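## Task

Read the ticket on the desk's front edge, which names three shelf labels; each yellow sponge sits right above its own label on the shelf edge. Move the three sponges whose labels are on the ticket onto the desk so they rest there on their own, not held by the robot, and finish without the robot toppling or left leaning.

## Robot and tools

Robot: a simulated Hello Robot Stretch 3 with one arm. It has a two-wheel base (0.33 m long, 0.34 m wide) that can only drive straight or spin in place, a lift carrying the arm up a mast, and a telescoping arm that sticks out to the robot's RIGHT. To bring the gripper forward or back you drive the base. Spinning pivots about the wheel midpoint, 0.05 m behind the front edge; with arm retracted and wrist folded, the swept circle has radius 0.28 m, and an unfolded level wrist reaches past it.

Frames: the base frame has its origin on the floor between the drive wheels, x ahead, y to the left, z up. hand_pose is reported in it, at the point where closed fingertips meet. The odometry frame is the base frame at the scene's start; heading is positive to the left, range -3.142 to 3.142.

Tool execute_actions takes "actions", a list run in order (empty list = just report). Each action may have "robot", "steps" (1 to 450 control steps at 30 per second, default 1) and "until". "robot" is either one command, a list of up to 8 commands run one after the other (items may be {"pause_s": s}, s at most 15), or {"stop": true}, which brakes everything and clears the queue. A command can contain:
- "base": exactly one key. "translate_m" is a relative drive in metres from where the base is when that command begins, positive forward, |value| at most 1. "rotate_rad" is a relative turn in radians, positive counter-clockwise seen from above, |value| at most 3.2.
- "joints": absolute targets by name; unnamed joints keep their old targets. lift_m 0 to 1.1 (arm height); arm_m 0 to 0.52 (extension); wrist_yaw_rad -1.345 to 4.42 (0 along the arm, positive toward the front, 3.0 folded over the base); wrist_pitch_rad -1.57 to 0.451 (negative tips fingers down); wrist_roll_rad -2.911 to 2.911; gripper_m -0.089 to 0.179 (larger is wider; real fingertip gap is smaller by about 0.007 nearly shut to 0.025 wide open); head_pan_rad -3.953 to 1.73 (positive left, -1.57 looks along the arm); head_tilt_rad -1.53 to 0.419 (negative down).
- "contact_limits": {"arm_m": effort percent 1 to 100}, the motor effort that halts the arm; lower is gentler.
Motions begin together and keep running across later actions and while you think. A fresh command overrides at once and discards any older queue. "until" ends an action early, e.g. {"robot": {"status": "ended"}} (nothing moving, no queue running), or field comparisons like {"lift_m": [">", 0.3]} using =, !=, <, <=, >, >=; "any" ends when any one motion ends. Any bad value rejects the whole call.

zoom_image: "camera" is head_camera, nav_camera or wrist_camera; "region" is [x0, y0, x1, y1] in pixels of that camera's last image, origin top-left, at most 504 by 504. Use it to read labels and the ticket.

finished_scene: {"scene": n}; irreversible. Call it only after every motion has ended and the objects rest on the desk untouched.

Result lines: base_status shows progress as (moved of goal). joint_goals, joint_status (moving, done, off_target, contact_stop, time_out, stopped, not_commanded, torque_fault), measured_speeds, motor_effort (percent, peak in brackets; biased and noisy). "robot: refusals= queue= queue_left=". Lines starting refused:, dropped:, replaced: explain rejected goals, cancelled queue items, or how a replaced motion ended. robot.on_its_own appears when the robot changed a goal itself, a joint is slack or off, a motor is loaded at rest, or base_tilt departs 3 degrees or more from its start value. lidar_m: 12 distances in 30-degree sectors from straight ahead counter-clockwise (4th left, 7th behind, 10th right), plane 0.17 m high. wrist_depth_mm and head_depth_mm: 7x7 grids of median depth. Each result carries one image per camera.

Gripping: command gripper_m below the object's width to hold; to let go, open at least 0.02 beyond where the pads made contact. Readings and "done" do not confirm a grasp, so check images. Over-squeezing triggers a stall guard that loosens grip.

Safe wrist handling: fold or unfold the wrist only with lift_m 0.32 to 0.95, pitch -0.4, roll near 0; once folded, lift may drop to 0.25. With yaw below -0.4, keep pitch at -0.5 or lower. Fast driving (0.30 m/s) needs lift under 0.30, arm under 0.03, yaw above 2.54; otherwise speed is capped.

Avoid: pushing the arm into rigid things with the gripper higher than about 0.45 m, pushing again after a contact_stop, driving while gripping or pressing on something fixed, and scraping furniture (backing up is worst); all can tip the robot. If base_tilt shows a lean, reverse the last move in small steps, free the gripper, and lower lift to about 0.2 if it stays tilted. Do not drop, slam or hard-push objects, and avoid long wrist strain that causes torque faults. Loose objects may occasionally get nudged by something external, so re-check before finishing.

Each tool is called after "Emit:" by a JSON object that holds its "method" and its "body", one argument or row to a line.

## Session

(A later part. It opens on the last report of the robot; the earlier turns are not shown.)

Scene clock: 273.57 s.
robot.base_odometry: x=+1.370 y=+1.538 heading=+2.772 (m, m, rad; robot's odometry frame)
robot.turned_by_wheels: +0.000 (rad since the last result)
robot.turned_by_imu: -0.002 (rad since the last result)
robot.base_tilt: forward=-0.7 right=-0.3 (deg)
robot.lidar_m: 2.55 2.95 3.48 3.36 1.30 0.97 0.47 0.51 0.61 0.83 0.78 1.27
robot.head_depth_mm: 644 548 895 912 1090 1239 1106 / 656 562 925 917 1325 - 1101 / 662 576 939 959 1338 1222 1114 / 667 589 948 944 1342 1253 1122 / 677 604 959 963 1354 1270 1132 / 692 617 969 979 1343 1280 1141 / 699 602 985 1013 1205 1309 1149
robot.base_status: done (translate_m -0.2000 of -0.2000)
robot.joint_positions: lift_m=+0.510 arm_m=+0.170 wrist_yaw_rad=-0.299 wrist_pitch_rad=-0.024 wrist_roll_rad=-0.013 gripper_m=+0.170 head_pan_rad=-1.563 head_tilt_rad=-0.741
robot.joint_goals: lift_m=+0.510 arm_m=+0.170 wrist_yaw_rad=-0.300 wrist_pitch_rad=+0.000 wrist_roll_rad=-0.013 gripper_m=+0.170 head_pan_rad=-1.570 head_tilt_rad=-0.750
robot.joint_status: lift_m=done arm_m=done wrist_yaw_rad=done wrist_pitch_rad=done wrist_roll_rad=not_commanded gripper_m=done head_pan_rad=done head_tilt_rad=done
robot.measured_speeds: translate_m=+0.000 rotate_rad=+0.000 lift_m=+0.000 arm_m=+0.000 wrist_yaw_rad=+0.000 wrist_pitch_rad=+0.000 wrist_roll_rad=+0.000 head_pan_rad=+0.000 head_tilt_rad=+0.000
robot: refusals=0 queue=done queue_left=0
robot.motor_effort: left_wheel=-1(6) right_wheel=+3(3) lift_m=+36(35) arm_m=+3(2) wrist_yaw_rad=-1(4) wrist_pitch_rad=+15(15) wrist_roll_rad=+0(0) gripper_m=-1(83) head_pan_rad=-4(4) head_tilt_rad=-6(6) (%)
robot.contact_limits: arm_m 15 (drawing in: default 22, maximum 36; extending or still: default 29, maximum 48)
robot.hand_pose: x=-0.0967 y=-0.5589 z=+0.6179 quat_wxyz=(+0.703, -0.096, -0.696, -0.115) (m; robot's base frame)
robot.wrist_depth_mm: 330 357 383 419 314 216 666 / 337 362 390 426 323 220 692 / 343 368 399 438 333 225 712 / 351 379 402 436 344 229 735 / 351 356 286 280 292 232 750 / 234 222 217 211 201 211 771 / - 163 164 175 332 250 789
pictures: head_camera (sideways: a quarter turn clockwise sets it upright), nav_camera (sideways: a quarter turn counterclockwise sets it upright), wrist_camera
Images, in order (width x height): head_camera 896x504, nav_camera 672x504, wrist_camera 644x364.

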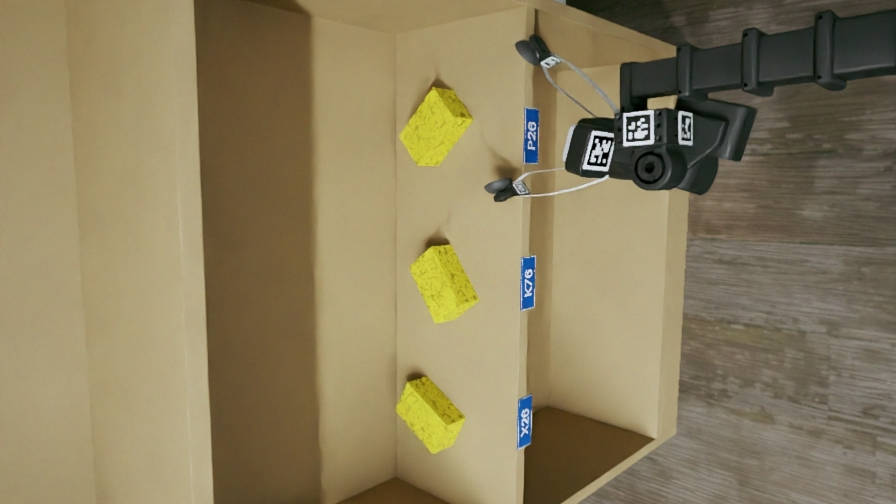

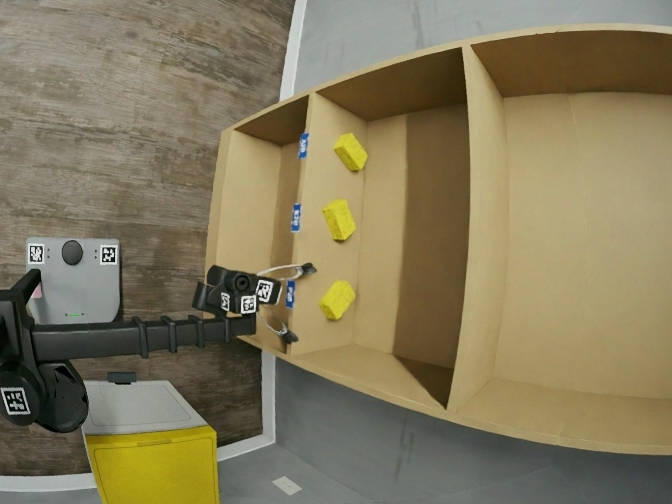

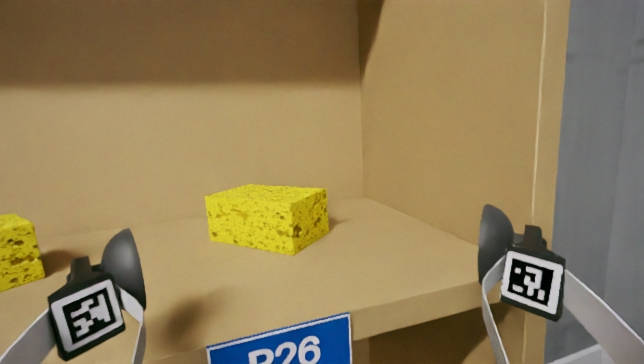

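Emit:
{"method": "execute_actions", "body": {
  "actions": [
    {"robot":[{"base":{"translate_m":0.023},"joints":{"wrist_yaw_rad":-0.4,"lift_m":0.50}},{"joints":{"arm_m":0.25},"contact_limits":{"arm_m":15}}],"steps":300,"until":{"robot":{"status":"ended"}}}
  ]
}}

Scene clock: 342.90 s.
robot.base_odometry: x=+1.348 y=+1.547 heading=+2.772 (m, m, rad; robot's odometry frame)
robot.turned_by_wheels: +0.000 (rad since the last result)
robot.turned_by_imu: +0.000 (rad since the last result)
robot.base_tilt: forward=-0.6 right=-0.3 (deg)
robot.lidar_m: 2.53 2.92 3.53 3.43 1.33 0.99 0.49 0.53 0.62 0.83 0.76 1.27
robot.head_depth_mm: 644 549 916 938 1117 1219 1099 / 657 562 926 918 - 1224 1099 / 664 575 936 963 1353 1241 1108 / 669 590 951 939 1338 1248 1120 / 678 605 960 984 1350 1266 1131 / 693 622 976 972 1338 1279 1140 / 701 604 981 992 1157 1303 1145
robot.base_status: done (translate_m +0.0230 of +0.0230)
robot.joint_positions: lift_m=+0.500 arm_m=+0.250 wrist_yaw_rad=-0.398 wrist_pitch_rad=-0.024 wrist_roll_rad=-0.013 gripper_m=+0.170 head_pan_rad=-1.563 head_tilt_rad=-0.741
robot.joint_goals: lift_m=+0.500 arm_m=+0.250 wrist_yaw_rad=-0.400 wrist_pitch_rad=+0.000 wrist_roll_rad=-0.013 gripper_m=+0.170 head_pan_rad=-1.570 head_tilt_rad=-0.750
robot.joint_status: lift_m=done arm_m=done wrist_yaw_rad=done wrist_pitch_rad=done wrist_roll_rad=not_commanded gripper_m=done head_pan_rad=done head_tilt_rad=done
robot.measured_speeds: translate_m=+0.000 rotate_rad=+0.000 lift_m=+0.000 arm_m=+0.000 wrist_yaw_rad=+0.000 wrist_pitch_rad=+0.000 wrist_roll_rad=+0.000 head_pan_rad=+0.000 head_tilt_rad=+0.000
robot: refusals=0 queue=done queue_left=0
robot.motor_effort: left_wheel=-2(2) right_wheel=+3(9) lift_m=+15(37) arm_m=+3(2) wrist_yaw_rad=-2(3) wrist_pitch_rad=+15(15) wrist_roll_rad=+0(0) gripper_m=-1(1) head_pan_rad=-4(4) head_tilt_rad=-5(6) (%)
robot.contact_limits: arm_m 15 (drawing in: default 22, maximum 36; extending or still: default 29, maximum 48)
robot.hand_pose: x=-0.1206 y=-0.6302 z=+0.6089 quat_wxyz=(+0.696, -0.130, -0.690, -0.150) (m; robot's base frame)
robot.wrist_depth_mm: 263 285 318 353 300 218 171 / 269 293 322 359 306 222 174 / 270 297 333 373 315 226 176 / 276 301 326 363 326 231 179 / 278 300 214 199 271 225 183 / 213 202 197 192 185 171 172 / - 148 147 144 141 139 149
pictures: head_camera (sideways: a quarter turn clockwise sets it upright), nav_camera (sideways: a quarter turn counterclockwise sets it upright), wrist_camera
Images, in order (width x height): head_camera 896x504, nav_camera 672x504, wrist_camera 644x364.

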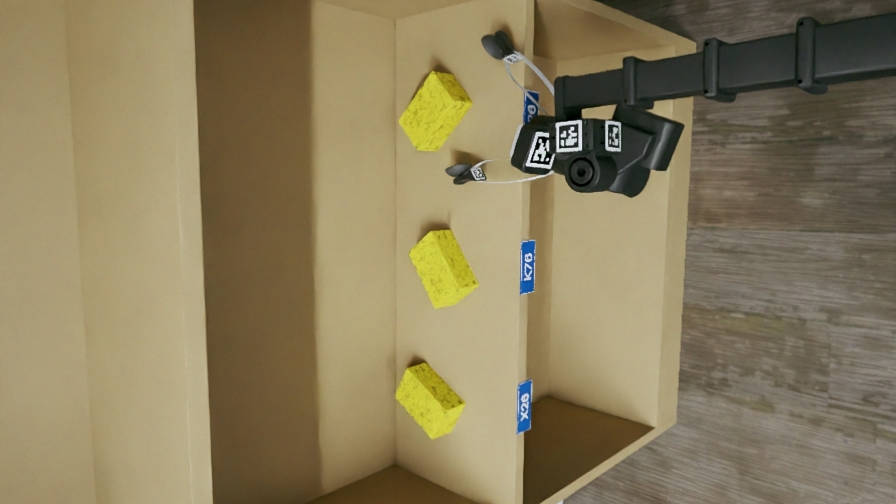

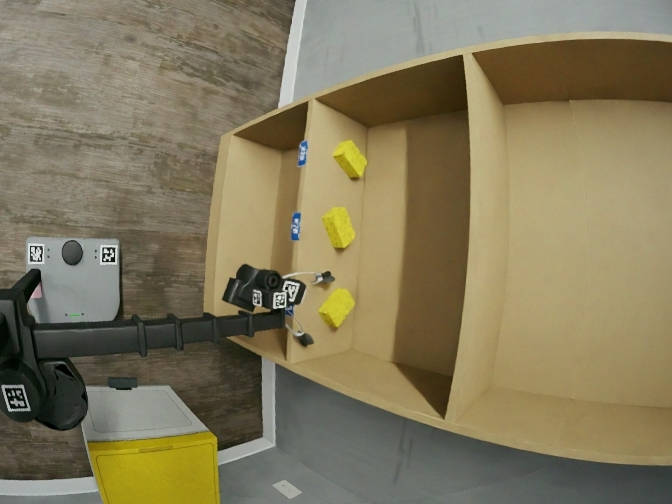

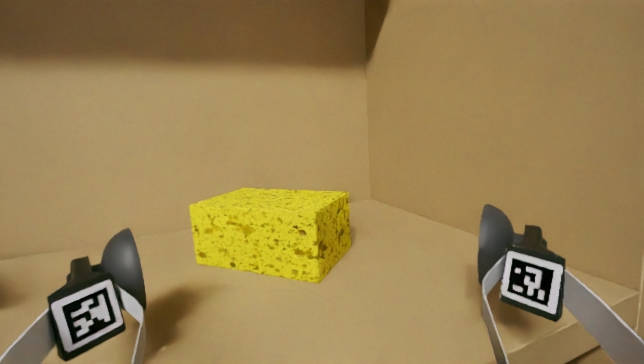

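Emit:
{"method": "execute_actions", "body": {
  "actions": [
    {"robot":[{"base":{"translate_m":0.006},"joints":{"lift_m":0.492}},{"joints":{"arm_m":0.31},"contact_limits":{"arm_m":15}}],"steps":300,"until":{"robot":{"status":"ended"}}}
  ]
}}

Scene clock: 362.03 s.
robot.base_odometry: x=+1.343 y=+1.549 heading=+2.772 (m, m, rad; robot's odometry frame)
robot.turned_by_wheels: +0.000 (rad since the last result)
robot.turned_by_imu: +0.000 (rad since the last result)
robot.base_tilt: forward=-0.6 right=-0.3 (deg)
robot.lidar_m: 2.52 2.91 3.55 3.45 1.34 0.99 0.50 0.54 0.62 0.83 0.76 1.27
robot.head_depth_mm: 643 551 914 940 1139 1217 1101 / 658 561 927 922 - 1230 1100 / 664 575 935 979 1295 1240 1115 / 671 589 949 939 1336 1255 1125 / 677 603 962 988 1359 1274 1130 / 695 620 972 970 1336 1277 1141 / 700 604 983 986 1141 1310 1147
robot.base_status: done (translate_m +0.0060 of +0.0060)
robot.joint_positions: lift_m=+0.492 arm_m=+0.310 wrist_yaw_rad=-0.398 wrist_pitch_rad=-0.024 wrist_roll_rad=-0.013 gripper_m=+0.170 head_pan_rad=-1.563 head_tilt_rad=-0.741
robot.joint_goals: lift_m=+0.492 arm_m=+0.310 wrist_yaw_rad=-0.400 wrist_pitch_rad=+0.000 wrist_roll_rad=-0.013 gripper_m=+0.170 head_pan_rad=-1.570 head_tilt_rad=-0.750
robot.joint_status: lift_m=done arm_m=done wrist_yaw_rad=done wrist_pitch_rad=done wrist_roll_rad=not_commanded gripper_m=done head_pan_rad=done head_tilt_rad=done
robot.measured_speeds: translate_m=+0.000 rotate_rad=+0.000 lift_m=+0.000 arm_m=+0.000 wrist_yaw_rad=+0.000 wrist_pitch_rad=+0.000 wrist_roll_rad=+0.000 head_pan_rad=+0.000 head_tilt_rad=+0.000
robot: refusals=0 queue=done queue_left=0
robot.motor_effort: left_wheel=-2(4) right_wheel=+2(8) lift_m=+15(15) arm_m=+3(4) wrist_yaw_rad=-2(1) wrist_pitch_rad=+14(14) wrist_roll_rad=+0(0) gripper_m=+0(1) head_pan_rad=-4(4) head_tilt_rad=-4(6) (%)
robot.contact_limits: arm_m 15 (drawing in: default 22, maximum 36; extending or still: default 29, maximum 48)
robot.hand_pose: x=-0.1206 y=-0.6902 z=+0.6009 quat_wxyz=(+0.696, -0.130, -0.690, -0.150) (m; robot's base frame)
robot.wrist_depth_mm: 218 236 259 291 308 227 179 / 221 240 267 300 317 233 180 / 225 244 272 306 327 237 184 / 231 248 273 299 321 241 187 / 233 251 170 149 206 234 189 / 195 186 170 152 159 157 164 / - 135 135 131 128 126 123
pictures: head_camera (sideways: a quarter turn clockwise sets it upright), nav_camera (sideways: a quarter turn counterclockwise sets it upright), wrist_camera
Images, in order (width x height): head_camera 896x504, nav_camera 672x504, wrist_camera 644x364.

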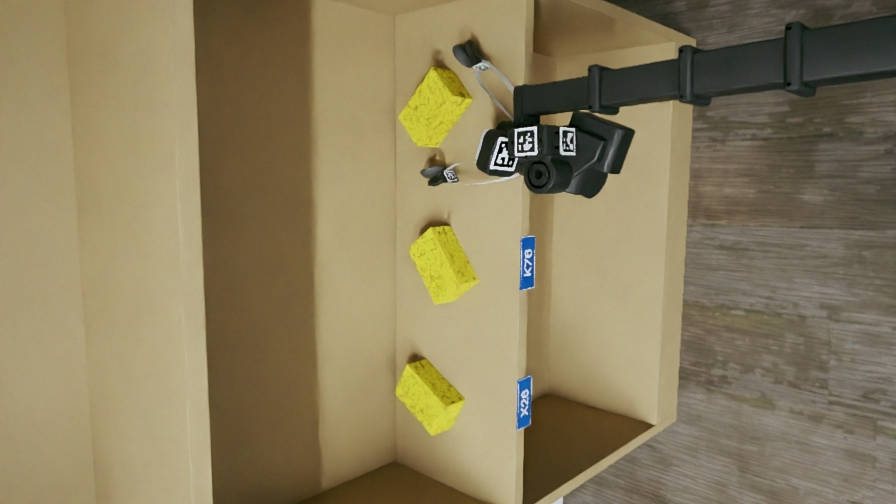

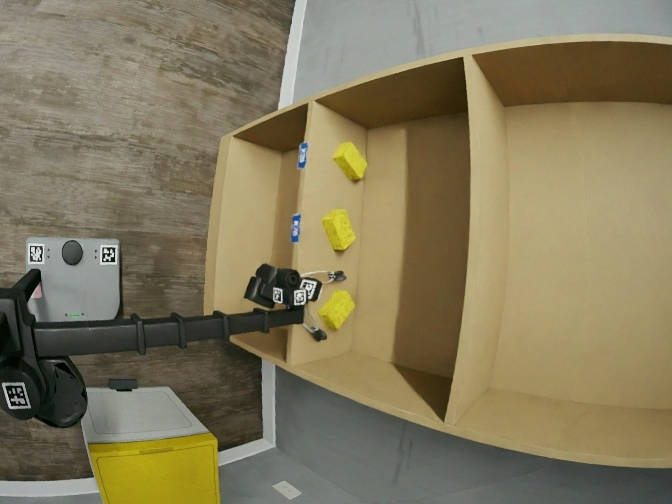

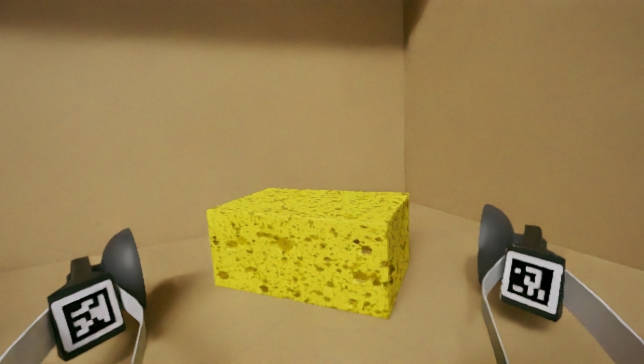

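Emit:
{"method": "execute_actions", "body": {
  "actions": [
    {"robot":[{"joints":{"arm_m":0.32},"contact_limits":{"arm_m":15}},{"joints":{"gripper_m":0.05}},{"joints":{"lift_m":0.515}}],"steps":300,"until":{"robot":{"status":"ended"}}}
  ]
}}

Scene clock: 373.23 s.
robot.base_odometry: x=+1.343 y=+1.549 heading=+2.772 (m, m, rad; robot's odometry frame)
robot.turned_by_wheels: +0.000 (rad since the last result)
robot.turned_by_imu: +0.000 (rad since the last result)
robot.base_tilt: forward=-0.6 right=-0.3 (deg)
robot.lidar_m: 2.52 2.90 3.52 3.45 1.34 1.00 0.50 0.54 0.62 0.83 0.76 1.27
robot.head_depth_mm: 644 549 917 939 1102 1214 - / 657 562 925 943 - 1220 1094 / 663 575 937 982 1294 1236 1110 / 669 589 951 944 1335 1250 1122 / 678 604 964 985 1355 1268 1123 / 692 620 974 974 1340 1277 1139 / 700 604 980 983 1141 1314 1150
robot.base_status: done (translate_m +0.0060 of +0.0060)
robot.joint_positions: lift_m=+0.515 arm_m=+0.320 wrist_yaw_rad=-0.399 wrist_pitch_rad=-0.024 wrist_roll_rad=-0.013 gripper_m=+0.050 head_pan_rad=-1.563 head_tilt_rad=-0.741
robot.joint_goals: lift_m=+0.515 arm_m=+0.320 wrist_yaw_rad=-0.400 wrist_pitch_rad=+0.000 wrist_roll_rad=-0.013 gripper_m=+0.050 head_pan_rad=-1.570 head_tilt_rad=-0.750
robot.joint_status: lift_m=done arm_m=done wrist_yaw_rad=done wrist_pitch_rad=done wrist_roll_rad=not_commanded gripper_m=done head_pan_rad=done head_tilt_rad=done
robot.measured_speeds: translate_m=+0.000 rotate_rad=+0.000 lift_m=+0.000 arm_m=+0.000 wrist_yaw_rad=+0.000 wrist_pitch_rad=+0.000 wrist_roll_rad=+0.000 head_pan_rad=+0.000 head_tilt_rad=+0.000
robot: refusals=0 queue=done queue_left=0
robot.motor_effort: left_wheel=-2(2) right_wheel=+2(2) lift_m=+36(38) arm_m=+4(3) wrist_yaw_rad=+0(1) wrist_pitch_rad=+14(14) wrist_roll_rad=+0(0) gripper_m=+1(91) head_pan_rad=-4(4) head_tilt_rad=-5(5) (%)
robot.contact_limits: arm_m 15 (drawing in: default 22, maximum 36; extending or still: default 29, maximum 48)
robot.hand_pose: x=-0.1208 y=-0.7001 z=+0.6230 quat_wxyz=(+0.696, -0.131, -0.690, -0.150) (m; robot's base frame)
robot.wrist_depth_mm: 211 226 252 282 302 225 179 / 213 228 256 285 307 231 181 / 217 236 259 296 317 238 184 / 220 241 266 302 328 239 187 / 226 245 261 197 307 246 189 / 226 236 - 192 210 207 188 / 179 174 169 164 161 158 155
pictures: head_camera (sideways: a quarter turn clockwise sets it upright), nav_camera (sideways: a quarter turn counterclockwise sets it upright), wrist_camera
Images, in order (width x height): head_camera 896x504, nav_camera 672x504, wrist_camera 644x364.

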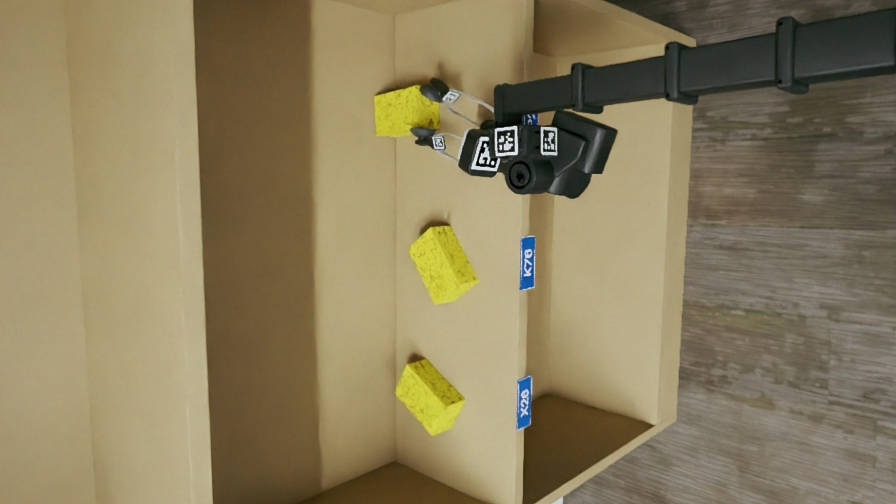

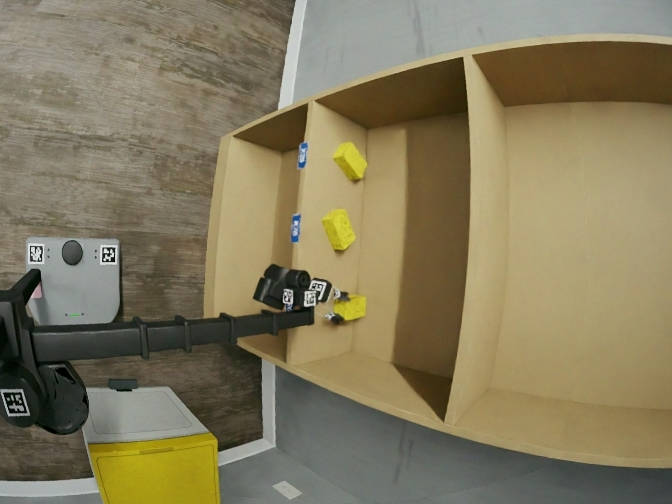

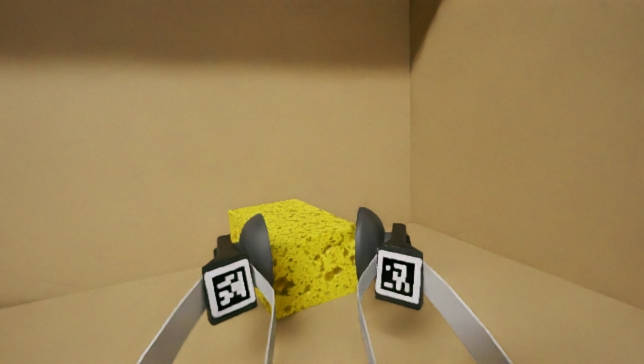

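Emit:
{"method": "execute_actions", "body": {
  "actions": [
    {"robot":[{"joints":{"gripper_m":0.12}},{"joints":{"arm_m":0.2}},{"joints":{"wrist_yaw_rad":-0.1,"lift_m":0.495},"base":{"translate_m":-0.07}}],"steps":300,"until":{"robot":{"status":"ended"}}}
  ]
}}

Scene clock: 402.03 s.
robot.base_odometry: x=+1.408 y=+1.523 heading=+2.772 (m, m, rad; robot's odometry frame)
robot.turned_by_wheels: +0.000 (rad since the last result)
robot.turned_by_imu: -0.001 (rad since the last result)
robot.base_tilt: forward=-0.6 right=-0.3 (deg)
robot.lidar_m: 2.59 2.98 3.48 3.20 1.24 0.92 0.43 0.46 0.59 0.83 0.80 1.27
robot.head_depth_mm: 644 548 845 843 1340 1252 1109 / 654 562 918 950 1324 1202 1103 / 662 575 933 952 1309 1236 1113 / 666 590 944 971 1335 1253 1120 / 678 605 958 948 1351 1264 1133 / 690 595 970 1000 1365 1282 1138 / 698 604 982 985 1233 1288 1148
robot.base_status: done (translate_m -0.0700 of -0.0700)
robot.joint_positions: lift_m=+0.495 arm_m=+0.200 wrist_yaw_rad=-0.102 wrist_pitch_rad=-0.024 wrist_roll_rad=-0.013 gripper_m=+0.120 head_pan_rad=-1.563 head_tilt_rad=-0.741
robot.joint_goals: lift_m=+0.495 arm_m=+0.200 wrist_yaw_rad=-0.100 wrist_pitch_rad=+0.000 wrist_roll_rad=-0.013 gripper_m=+0.120 head_pan_rad=-1.570 head_tilt_rad=-0.750
robot.joint_status: lift_m=done arm_m=done wrist_yaw_rad=done wrist_pitch_rad=done wrist_roll_rad=not_commanded gripper_m=done head_pan_rad=done head_tilt_rad=done
robot.measured_speeds: translate_m=+0.000 rotate_rad=+0.000 lift_m=+0.000 arm_m=+0.000 wrist_yaw_rad=+0.000 wrist_pitch_rad=+0.000 wrist_roll_rad=+0.000 head_pan_rad=+0.000 head_tilt_rad=+0.000
robot: refusals=0 queue=done queue_left=0
robot.motor_effort: left_wheel=-2(6) right_wheel=+3(4) lift_m=+15(34) arm_m=-4(4) wrist_yaw_rad=+2(2) wrist_pitch_rad=+15(14) wrist_roll_rad=+0(0) gripper_m=+2(83) head_pan_rad=-4(4) head_tilt_rad=-5(6) (%)
robot.hand_pose: x=-0.0476 y=-0.5995 z=+0.6039 quat_wxyz=(+0.711, -0.027, -0.702, -0.045) (m; robot's base frame)
robot.wrist_depth_mm: 331 342 346 364 371 242 173 / 341 345 359 373 378 247 175 / 348 355 371 385 391 252 177 / 353 371 375 325 399 256 180 / 235 304 285 269 261 230 182 / 199 210 187 182 173 179 165 / 155 137 140 136 139 141 146
pictures: head_camera (sideways: a quarter turn clockwise sets it upright), nav_camera (sideways: a quarter turn counterclockwise sets it upright), wrist_camera
Images, in order (width x height): head_camera 896x504, nav_camera 672x504, wrist_camera 644x364.

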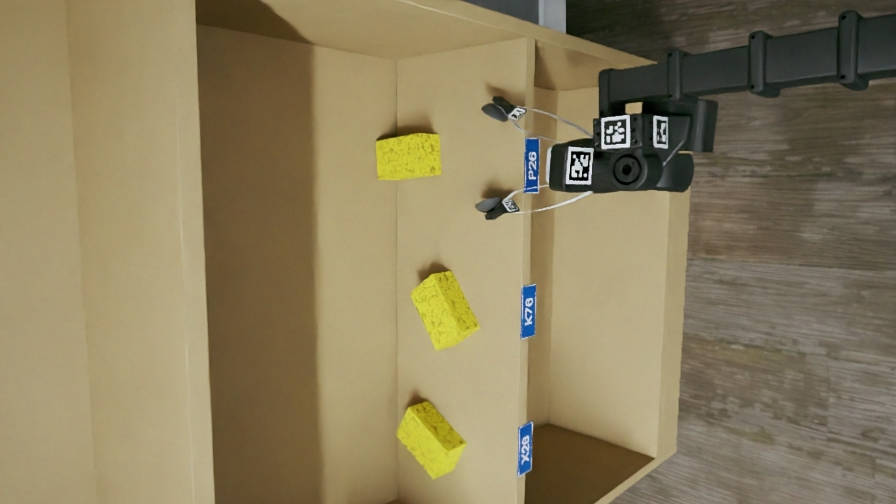

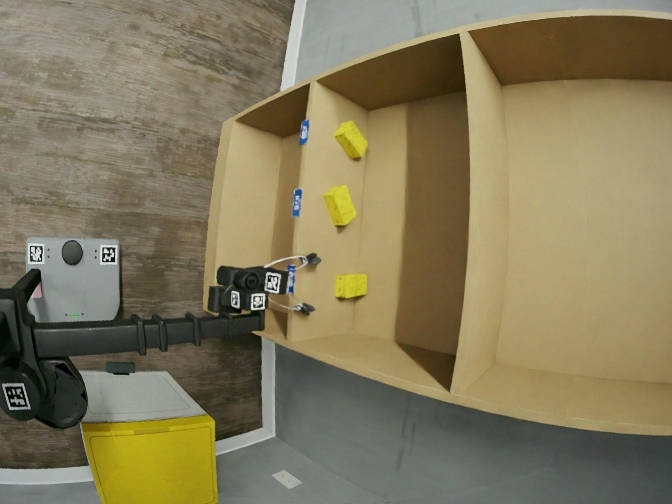

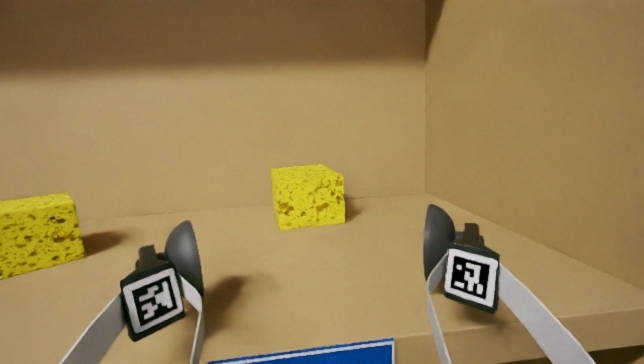

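Emit:
{"method": "execute_actions", "body": {
  "actions": [
    {"robot":[{"joints":{"wrist_yaw_rad":-0.05,"lift_m":0.493},"base":{"translate_m":-0.035}},{"joints":{"arm_m":0.31},"contact_limits":{"arm_m":15}}],"steps":300,"until":{"robot":{"status":"ended"}}}
  ]
}}

Scene clock: 422.40 s.
robot.base_odometry: x=+1.441 y=+1.511 heading=+2.772 (m, m, rad; robot's odometry frame)
robot.turned_by_wheels: +0.000 (rad since the last result)
robot.turned_by_imu: +0.000 (rad since the last result)
robot.base_tilt: forward=-0.6 right=-0.3 (deg)
robot.lidar_m: 2.62 3.01 3.49 3.00 1.20 0.89 0.40 0.42 0.58 0.71 0.83 0.84
robot.head_depth_mm: 628 550 688 860 1381 1254 1098 / 653 560 920 943 - 1235 1100 / 659 575 932 957 1299 1239 1108 / 665 588 941 973 1337 1255 1122 / 677 604 957 950 1351 1265 1132 / 688 590 966 1002 1366 1282 1138 / 698 603 976 987 1315 1290 1147
robot.base_status: done (translate_m -0.0350 of -0.0350)
robot.joint_positions: lift_m=+0.493 arm_m=+0.310 wrist_yaw_rad=-0.051 wrist_pitch_rad=-0.024 wrist_roll_rad=-0.013 gripper_m=+0.120 head_pan_rad=-1.563 head_tilt_rad=-0.741
robot.joint_goals: lift_m=+0.493 arm_m=+0.310 wrist_yaw_rad=-0.050 wrist_pitch_rad=+0.000 wrist_roll_rad=-0.013 gripper_m=+0.120 head_pan_rad=-1.570 head_tilt_rad=-0.750
robot.joint_status: lift_m=done arm_m=done wrist_yaw_rad=done wrist_pitch_rad=done wrist_roll_rad=not_commanded gripper_m=done head_pan_rad=done head_tilt_rad=done
robot.measured_speeds: translate_m=+0.000 rotate_rad=+0.000 lift_m=+0.000 arm_m=+0.000 wrist_yaw_rad=+0.000 wrist_pitch_rad=+0.000 wrist_roll_rad=+0.000 head_pan_rad=+0.000 head_tilt_rad=+0.000
robot: refusals=0 queue=done queue_left=0
robot.motor_effort: left_wheel=-1(7) right_wheel=+2(4) lift_m=+16(16) arm_m=+4(3) wrist_yaw_rad=+1(4) wrist_pitch_rad=+14(14) wrist_roll_rad=+0(0) gripper_m=+0(1) head_pan_rad=-5(4) head_tilt_rad=-6(6) (%)
robot.contact_limits: arm_m 15 (drawing in: default 22, maximum 36; extending or still: default 29, maximum 48)
robot.hand_pose: x=-0.0346 y=-0.7099 z=+0.6019 quat_wxyz=(+0.711, -0.009, -0.702, -0.027) (m; robot's base frame)
robot.wrist_depth_mm: 242 245 250 255 259 225 157 / 249 252 257 261 266 226 158 / 256 262 264 270 276 232 160 / 265 265 270 271 281 235 161 / 271 270 229 174 254 219 164 / 195 204 173 175 169 175 153 / 151 133 135 133 131 126 125
pictures: head_camera (sideways: a quarter turn clockwise sets it upright), nav_camera (sideways: a quarter turn counterclockwise sets it upright), wrist_camera
Images, in order (width x height): head_camera 896x504, nav_camera 672x504, wrist_camera 644x364.

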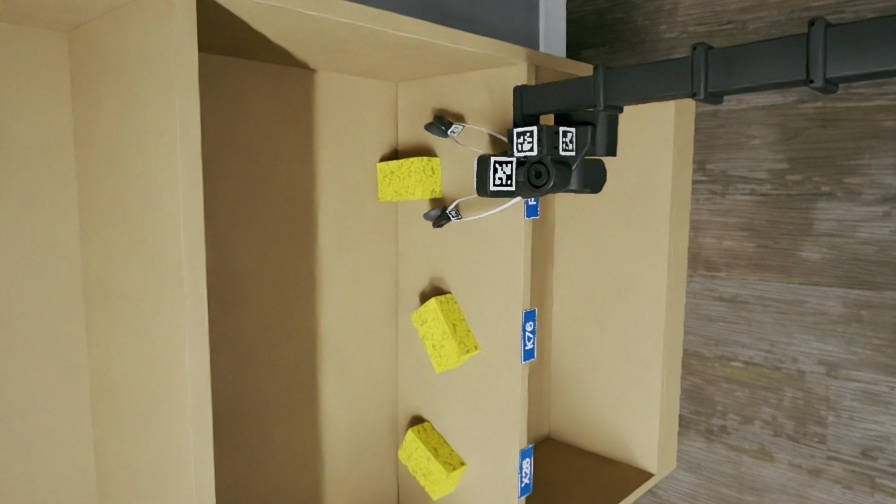

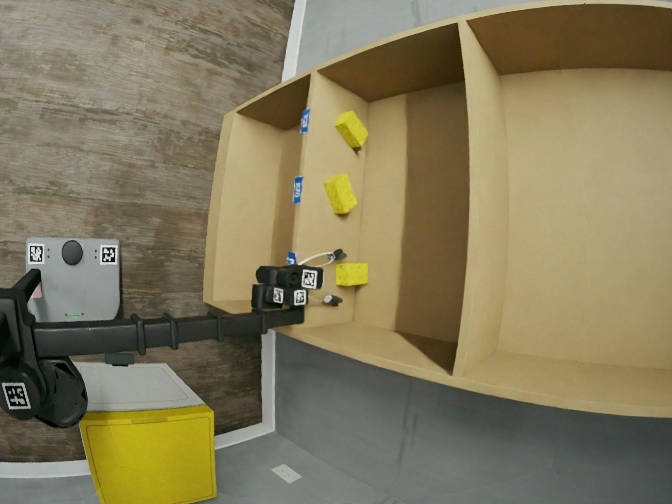

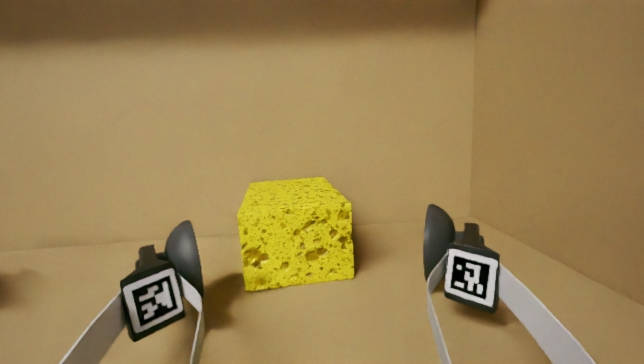

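Emit:
{"method": "execute_actions", "body": {
  "actions": [
    {"robot":[{"joints":{"arm_m":0.352},"contact_limits":{"arm_m":15}},{"joints":{"gripper_m":0.025}},{"joints":{"lift_m":0.515}}],"steps":300,"until":{"robot":{"status":"ended"}}}
  ]
}}

Scene clock: 431.67 s.
robot.base_odometry: x=+1.441 y=+1.511 heading=+2.772 (m, m, rad; robot's odometry frame)
robot.turned_by_wheels: +0.000 (rad since the last result)
robot.turned_by_imu: -0.002 (rad since the last result)
robot.base_tilt: forward=-0.7 right=-0.4 (deg)
robot.lidar_m: 2.62 3.00 3.52 3.01 1.20 0.89 0.39 0.42 0.58 0.70 0.83 0.84
robot.head_depth_mm: 619 550 681 852 1380 1258 1097 / 655 563 928 949 1257 1229 1106 / 661 576 932 956 1289 1242 1111 / 666 589 942 972 1332 1249 1120 / 680 606 957 947 1355 1266 1127 / 691 591 970 999 1368 1279 1137 / 700 604 982 983 1320 1296 1146
robot.base_status: done (translate_m -0.0350 of -0.0350)
robot.joint_positions: lift_m=+0.493 arm_m=+0.318 wrist_yaw_rad=-0.046 wrist_pitch_rad=-0.037 wrist_roll_rad=-0.012 gripper_m=+0.120 head_pan_rad=-1.563 head_tilt_rad=-0.742
robot.joint_goals: lift_m=+0.493 arm_m=+0.319 wrist_yaw_rad=-0.050 wrist_pitch_rad=+0.000 wrist_roll_rad=-0.012 gripper_m=+0.120 head_pan_rad=-1.570 head_tilt_rad=-0.750
robot.joint_status: lift_m=done arm_m=contact_stop wrist_yaw_rad=done wrist_pitch_rad=done wrist_roll_rad=not_commanded gripper_m=done head_pan_rad=done head_tilt_rad=done
robot.measured_speeds: translate_m=+0.000 rotate_rad=+0.002 lift_m=+0.000 arm_m=-0.009 wrist_yaw_rad=+0.020 wrist_pitch_rad=+0.024 wrist_roll_rad=+0.000 head_pan_rad=+0.000 head_tilt_rad=+0.000
robot: refusals=0 queue=dropped queue_left=0
robot.on_its_own: arm_m is slack since a contact_stop, until your next command for it (your +0.352 is given up)
robot.motor_effort: left_wheel=-2(4) right_wheel=+2(7) lift_m=+15(15) arm_m=+8(17) wrist_yaw_rad=-5(6) wrist_pitch_rad=+21(27) wrist_roll_rad=+0(0) gripper_m=+0(1) head_pan_rad=-4(4) head_tilt_rad=-5(5) (%)
robot.contact_limits: arm_m 15 (drawing in: default 22, maximum 36; extending or still: default 29, maximum 48)
robot.hand_pose: x=-0.0331 y=-0.7181 z=+0.5987 quat_wxyz=(+0.711, -0.003, -0.703, -0.029) (m; robot's base frame)
robot.wrist_depth_mm: 235 238 243 247 251 227 158 / 243 245 250 253 258 231 159 / 248 253 258 261 266 233 162 / 256 259 265 265 271 238 163 / 260 266 224 167 247 213 165 / 190 200 166 169 165 169 152 / 148 131 134 130 128 124 123
pictures: head_camera (sideways: a quarter turn clockwise sets it upright), nav_camera (sideways: a quarter turn counterclockwise sets it upright), wrist_camera
dropped: robot: command 0 of its queue: arm_m: contact_stop
Images, in order (width x height): head_camera 896x504, nav_camera 672x504, wrist_camera 644x364.

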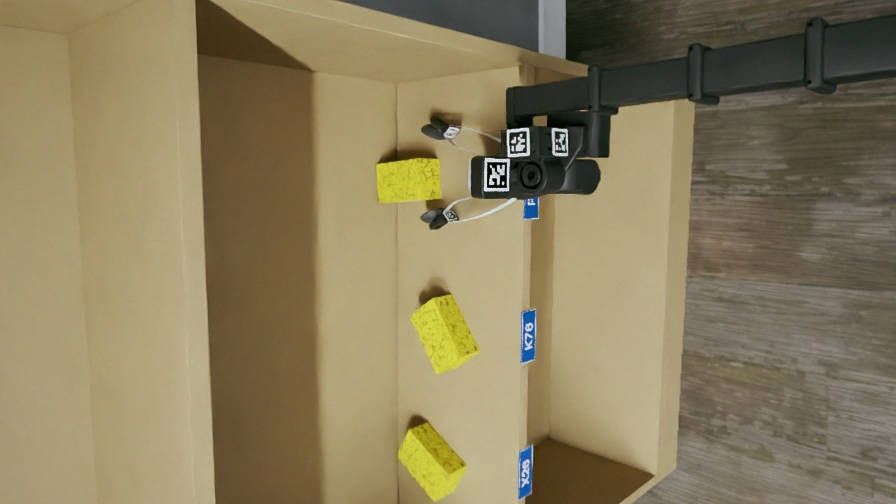

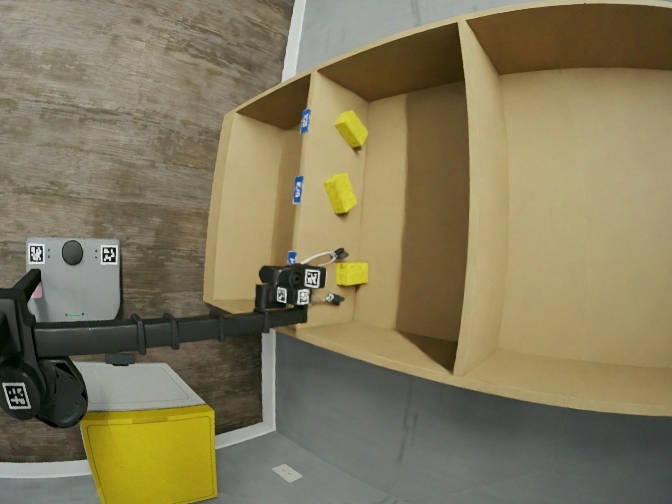

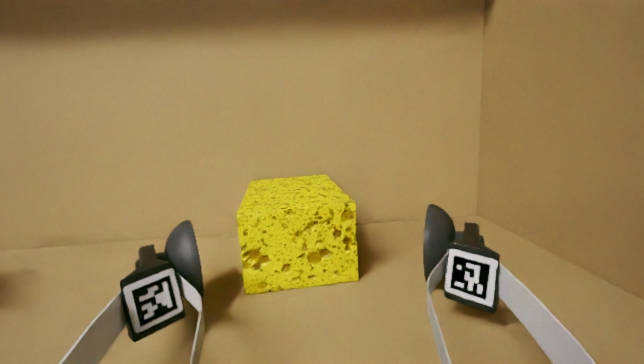

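Emit:
{"method": "execute_actions", "body": {
  "actions": [
    {"robot":[{"joints":{"arm_m":0.28}},{"joints":{"lift_m":0.54}},{"joints":{"wrist_pitch_rad":-0.2}}],"steps":300,"until":{"robot":{"status":"ended"}}}
  ]
}}

Scene clock: 466.53 s.
robot.base_odometry: x=+1.441 y=+1.511 heading=+2.772 (m, m, rad; robot's odometry frame)
robot.turned_by_wheels: +0.000 (rad since the last result)
robot.turned_by_imu: +0.000 (rad since the last result)
robot.base_tilt: forward=-0.6 right=-0.3 (deg)
robot.lidar_m: 2.62 2.99 3.53 3.00 1.20 0.89 0.39 0.42 0.58 0.70 0.83 0.84
robot.head_depth_mm: 622 548 684 850 1385 1263 - / 652 560 923 950 - 1226 1099 / 661 573 931 953 1300 1237 1110 / 666 588 944 974 1342 1247 1115 / 675 603 953 947 1354 1263 1129 / 688 593 964 999 1365 1278 1141 / 693 603 976 983 1321 1294 1145
robot.base_status: done (translate_m -0.0350 of -0.0350)
robot.joint_positions: lift_m=+0.540 arm_m=+0.280 wrist_yaw_rad=-0.048 wrist_pitch_rad=-0.215 wrist_roll_rad=-0.012 gripper_m=+0.120 head_pan_rad=-1.563 head_tilt_rad=-0.742
robot.joint_goals: lift_m=+0.540 arm_m=+0.280 wrist_yaw_rad=-0.050 wrist_pitch_rad=-0.200 wrist_roll_rad=-0.012 gripper_m=+0.120 head_pan_rad=-1.570 head_tilt_rad=-0.750
robot.joint_status: lift_m=done arm_m=done wrist_yaw_rad=done wrist_pitch_rad=done wrist_roll_rad=not_commanded gripper_m=done head_pan_rad=done head_tilt_rad=done
robot.measured_speeds: translate_m=+0.000 rotate_rad=+0.000 lift_m=+0.000 arm_m=+0.000 wrist_yaw_rad=+0.000 wrist_pitch_rad=+0.000 wrist_roll_rad=+0.000 head_pan_rad=+0.000 head_tilt_rad=+0.000
robot: refusals=0 queue=done queue_left=0
robot.motor_effort: left_wheel=-1(2) right_wheel=+0(4) lift_m=+35(37) arm_m=-4(8) wrist_yaw_rad=-1(5) wrist_pitch_rad=+9(20) wrist_roll_rad=-1(0) gripper_m=+0(0) head_pan_rad=-3(4) head_tilt_rad=-6(5) (%)
robot.hand_pose: x=-0.0333 y=-0.6702 z=+0.6000 quat_wxyz=(+0.705, +0.060, -0.700, -0.093) (m; robot's base frame)
robot.wrist_depth_mm: 253 259 263 269 274 221 154 / 266 272 277 283 291 225 156 / 282 290 292 297 307 227 158 / 299 303 299 215 312 232 160 / 243 240 217 212 219 209 162 / 183 189 175 172 166 172 155 / 152 139 142 139 138 135 134
pictures: head_camera (sideways: a quarter turn clockwise sets it upright), nav_camera (sideways: a quarter turn counterclockwise sets it upright), wrist_camera
Images, in order (width x height): head_camera 896x504, nav_camera 672x504, wrist_camera 644x364.

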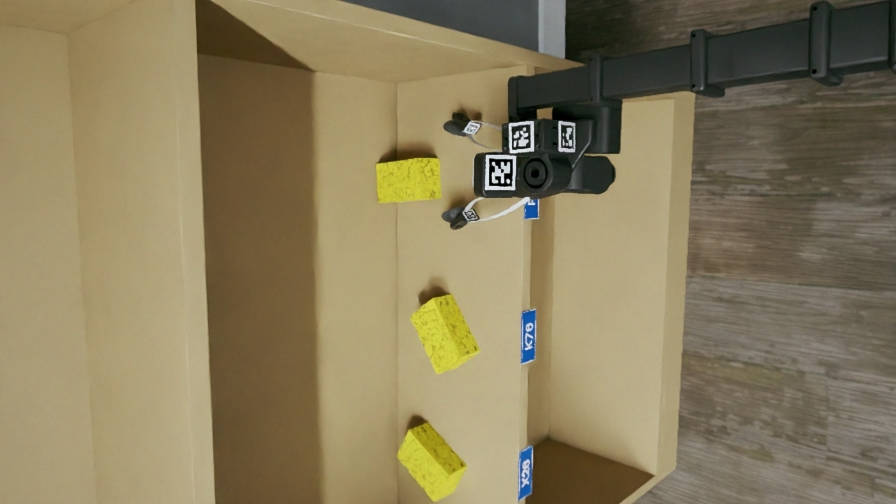

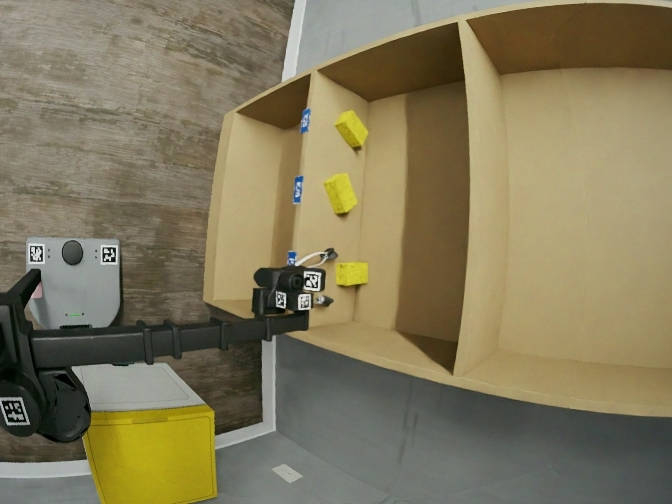

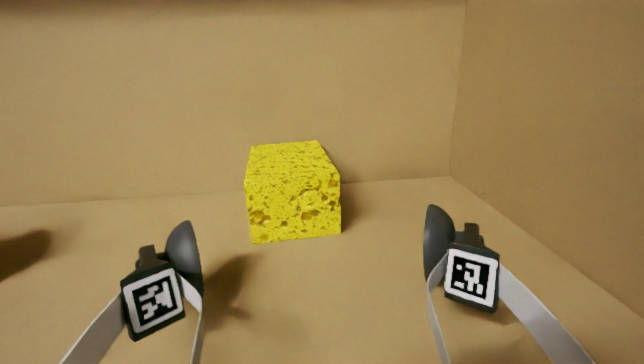

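Emit:
{"method": "execute_actions", "body": {
  "actions": [
    {"robot":[{"joints":{"arm_m":0.36},"contact_limits":{"arm_m":13}}],"steps":300,"until":{"robot":{"status":"ended"}}}
  ]
}}

Scene clock: 482.63 s.
robot.base_odometry: x=+1.441 y=+1.511 heading=+2.772 (m, m, rad; robot's odometry frame)
robot.turned_by_wheels: +0.000 (rad since the last result)
robot.turned_by_imu: +0.000 (rad since the last result)
robot.base_tilt: forward=-0.7 right=-0.2 (deg)
robot.lidar_m: 2.62 3.01 3.52 3.00 1.20 0.89 0.39 0.42 0.58 0.70 0.83 0.84
robot.head_depth_mm: 622 548 682 854 1397 1260 - / 654 559 921 971 1302 1230 1099 / 660 574 932 974 1323 1240 1112 / 665 588 942 968 1339 1251 1121 / 675 602 955 948 1356 1260 1130 / 687 592 968 1003 1356 1277 1139 / 694 603 978 980 1314 1294 1152
robot.base_status: done (translate_m -0.0350 of -0.0350)
robot.joint_positions: lift_m=+0.540 arm_m=+0.360 wrist_yaw_rad=-0.048 wrist_pitch_rad=-0.216 wrist_roll_rad=-0.012 gripper_m=+0.120 head_pan_rad=-1.563 head_tilt_rad=-0.742
robot.joint_goals: lift_m=+0.540 arm_m=+0.360 wrist_yaw_rad=-0.050 wrist_pitch_rad=-0.200 wrist_roll_rad=-0.012 gripper_m=+0.120 head_pan_rad=-1.570 head_tilt_rad=-0.750
robot.joint_status: lift_m=done arm_m=done wrist_yaw_rad=done wrist_pitch_rad=done wrist_roll_rad=not_commanded gripper_m=done head_pan_rad=done head_tilt_rad=done
robot.measured_speeds: translate_m=+0.000 rotate_rad=+0.000 lift_m=+0.000 arm_m=+0.000 wrist_yaw_rad=+0.000 wrist_pitch_rad=+0.000 wrist_roll_rad=+0.000 head_pan_rad=+0.000 head_tilt_rad=+0.000
robot: refusals=0 queue=done queue_left=0
robot.motor_effort: left_wheel=+0(0) right_wheel=+0(0) lift_m=+36(36) arm_m=+3(4) wrist_yaw_rad=-2(2) wrist_pitch_rad=+9(9) wrist_roll_rad=+0(0) gripper_m=+0(0) head_pan_rad=-4(4) head_tilt_rad=-4(5) (%)
robot.contact_limits: arm_m 13 (drawing in: default 22, maximum 36; extending or still: default 29, maximum 48)
robot.hand_pose: x=-0.0333 y=-0.7495 z=+0.5998 quat_wxyz=(+0.705, +0.060, -0.700, -0.093) (m; robot's base frame)
robot.wrist_depth_mm: 185 189 191 195 200 202 158 / 195 199 202 205 211 212 160 / 205 209 213 218 225 224 161 / 218 221 223 211 238 236 163 / 227 232 148 135 219 212 165 / 183 189 134 137 167 171 155 / 151 138 138 139 137 135 133
pictures: head_camera (sideways: a quarter turn clockwise sets it upright), nav_camera (sideways: a quarter turn counterclockwise sets it upright), wrist_camera
Images, in order (width x height): head_camera 896x504, nav_camera 672x504, wrist_camera 644x364.

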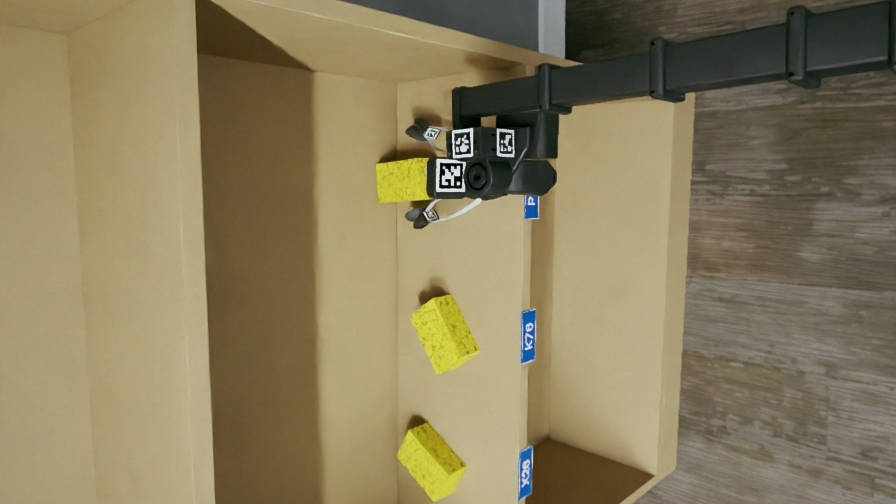

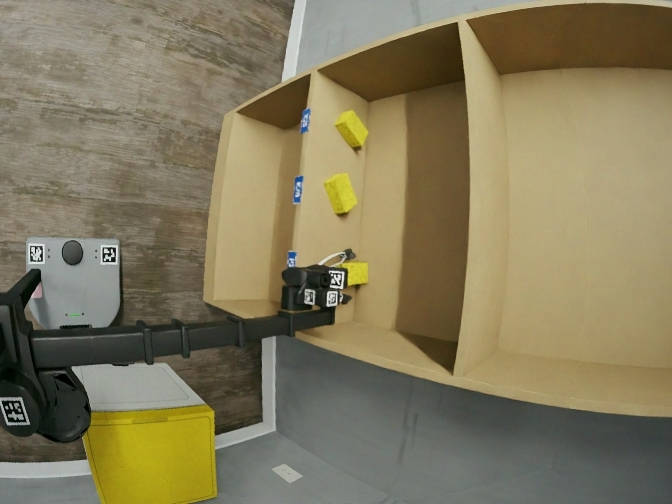

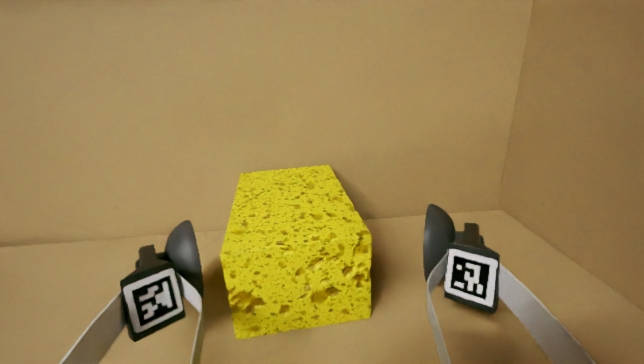

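Emit:
{"method": "execute_actions", "body": {
  "actions": [
    {"robot":[{"joints":{"gripper_m":0.025}},{"joints":{"lift_m":0.565}}],"steps":300,"until":{"robot":{"status":"ended"}}}
  ]
}}

Scene clock: 488.63 s.
robot.base_odometry: x=+1.441 y=+1.511 heading=+2.772 (m, m, rad; robot's odometry frame)
robot.turned_by_wheels: +0.000 (rad since the last result)
robot.turned_by_imu: +0.000 (rad since the last result)
robot.base_tilt: forward=-0.6 right=-0.3 (deg)
robot.lidar_m: 2.62 3.01 3.53 3.00 1.20 0.89 0.40 0.42 0.58 0.71 0.83 0.84
robot.head_depth_mm: 620 548 683 851 1401 1252 - / 651 560 919 979 1309 1226 1103 / 660 574 934 944 1330 1240 1111 / 664 587 943 973 1333 1257 1117 / 675 602 954 951 1351 1269 1127 / 688 593 968 998 1369 1278 1136 / 695 602 981 981 1311 1286 1147
robot.base_status: done (translate_m -0.0350 of -0.0350)
robot.joint_positions: lift_m=+0.565 arm_m=+0.360 wrist_yaw_rad=-0.048 wrist_pitch_rad=-0.218 wrist_roll_rad=-0.012 gripper_m=+0.026 head_pan_rad=-1.563 head_tilt_rad=-0.742
robot.joint_goals: lift_m=+0.565 arm_m=+0.360 wrist_yaw_rad=-0.050 wrist_pitch_rad=-0.200 wrist_roll_rad=-0.012 gripper_m=+0.025 head_pan_rad=-1.570 head_tilt_rad=-0.750
robot.joint_status: lift_m=done arm_m=done wrist_yaw_rad=done wrist_pitch_rad=done wrist_roll_rad=not_commanded gripper_m=done head_pan_rad=done head_tilt_rad=done
robot.measured_speeds: translate_m=+0.000 rotate_rad=+0.000 lift_m=+0.000 arm_m=+0.000 wrist_yaw_rad=+0.000 wrist_pitch_rad=+0.000 wrist_roll_rad=+0.000 head_pan_rad=+0.000 head_tilt_rad=+0.000
robot: refusals=0 queue=done queue_left=0
robot.motor_effort: left_wheel=-1(0) right_wheel=+0(0) lift_m=+35(37) arm_m=+3(3) wrist_yaw_rad=-1(2) wrist_pitch_rad=+11(11) wrist_roll_rad=+0(0) gripper_m=-16(91) head_pan_rad=-4(4) head_tilt_rad=-5(6) (%)
robot.contact_limits: arm_m 13 (drawing in: default 22, maximum 36; extending or still: default 29, maximum 48)
robot.hand_pose: x=-0.0333 y=-0.7493 z=+0.6243 quat_wxyz=(+0.705, +0.061, -0.700, -0.094) (m; robot's base frame)
robot.wrist_depth_mm: 185 189 193 195 197 203 158 / 196 198 202 207 210 212 160 / 207 210 212 218 223 223 162 / 218 223 224 193 239 236 164 / 233 238 195 133 249 233 166 / 222 217 129 135 144 200 168 / 177 175 165 158 167 163 157
pictures: head_camera (sideways: a quarter turn clockwise sets it upright), nav_camera (sideways: a quarter turn counterclockwise sets it upright), wrist_camera
Images, in order (width x height): head_camera 896x504, nav_camera 672x504, wrist_camera 644x364.

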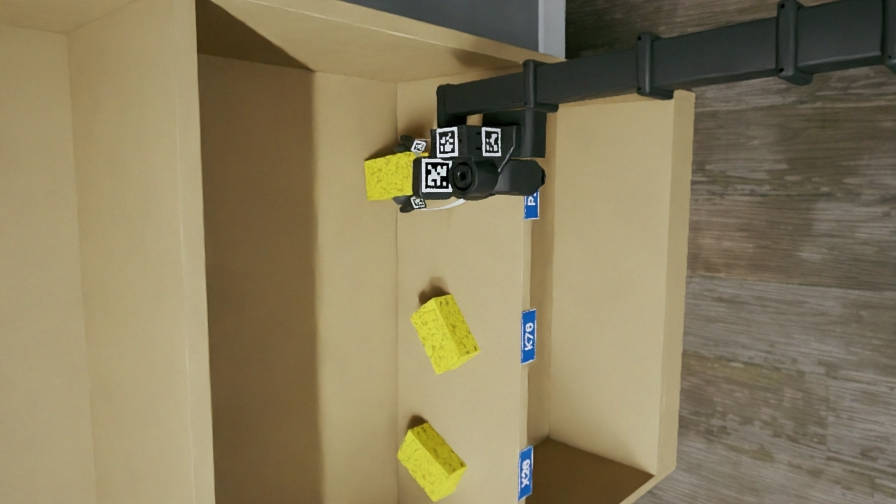

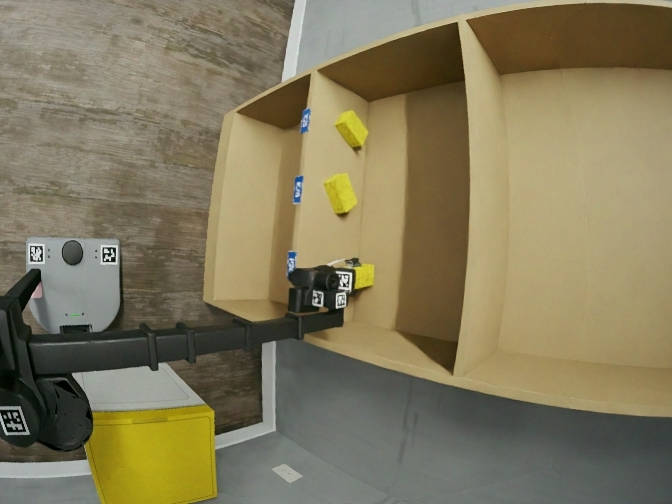

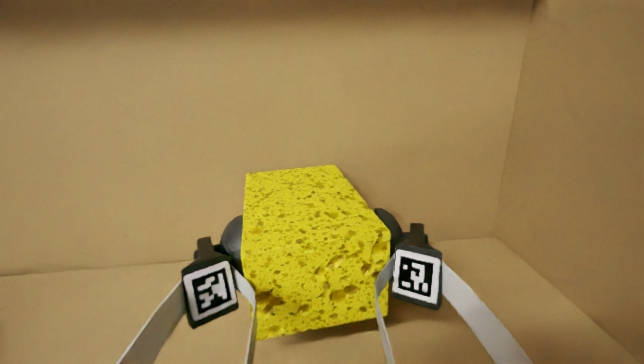

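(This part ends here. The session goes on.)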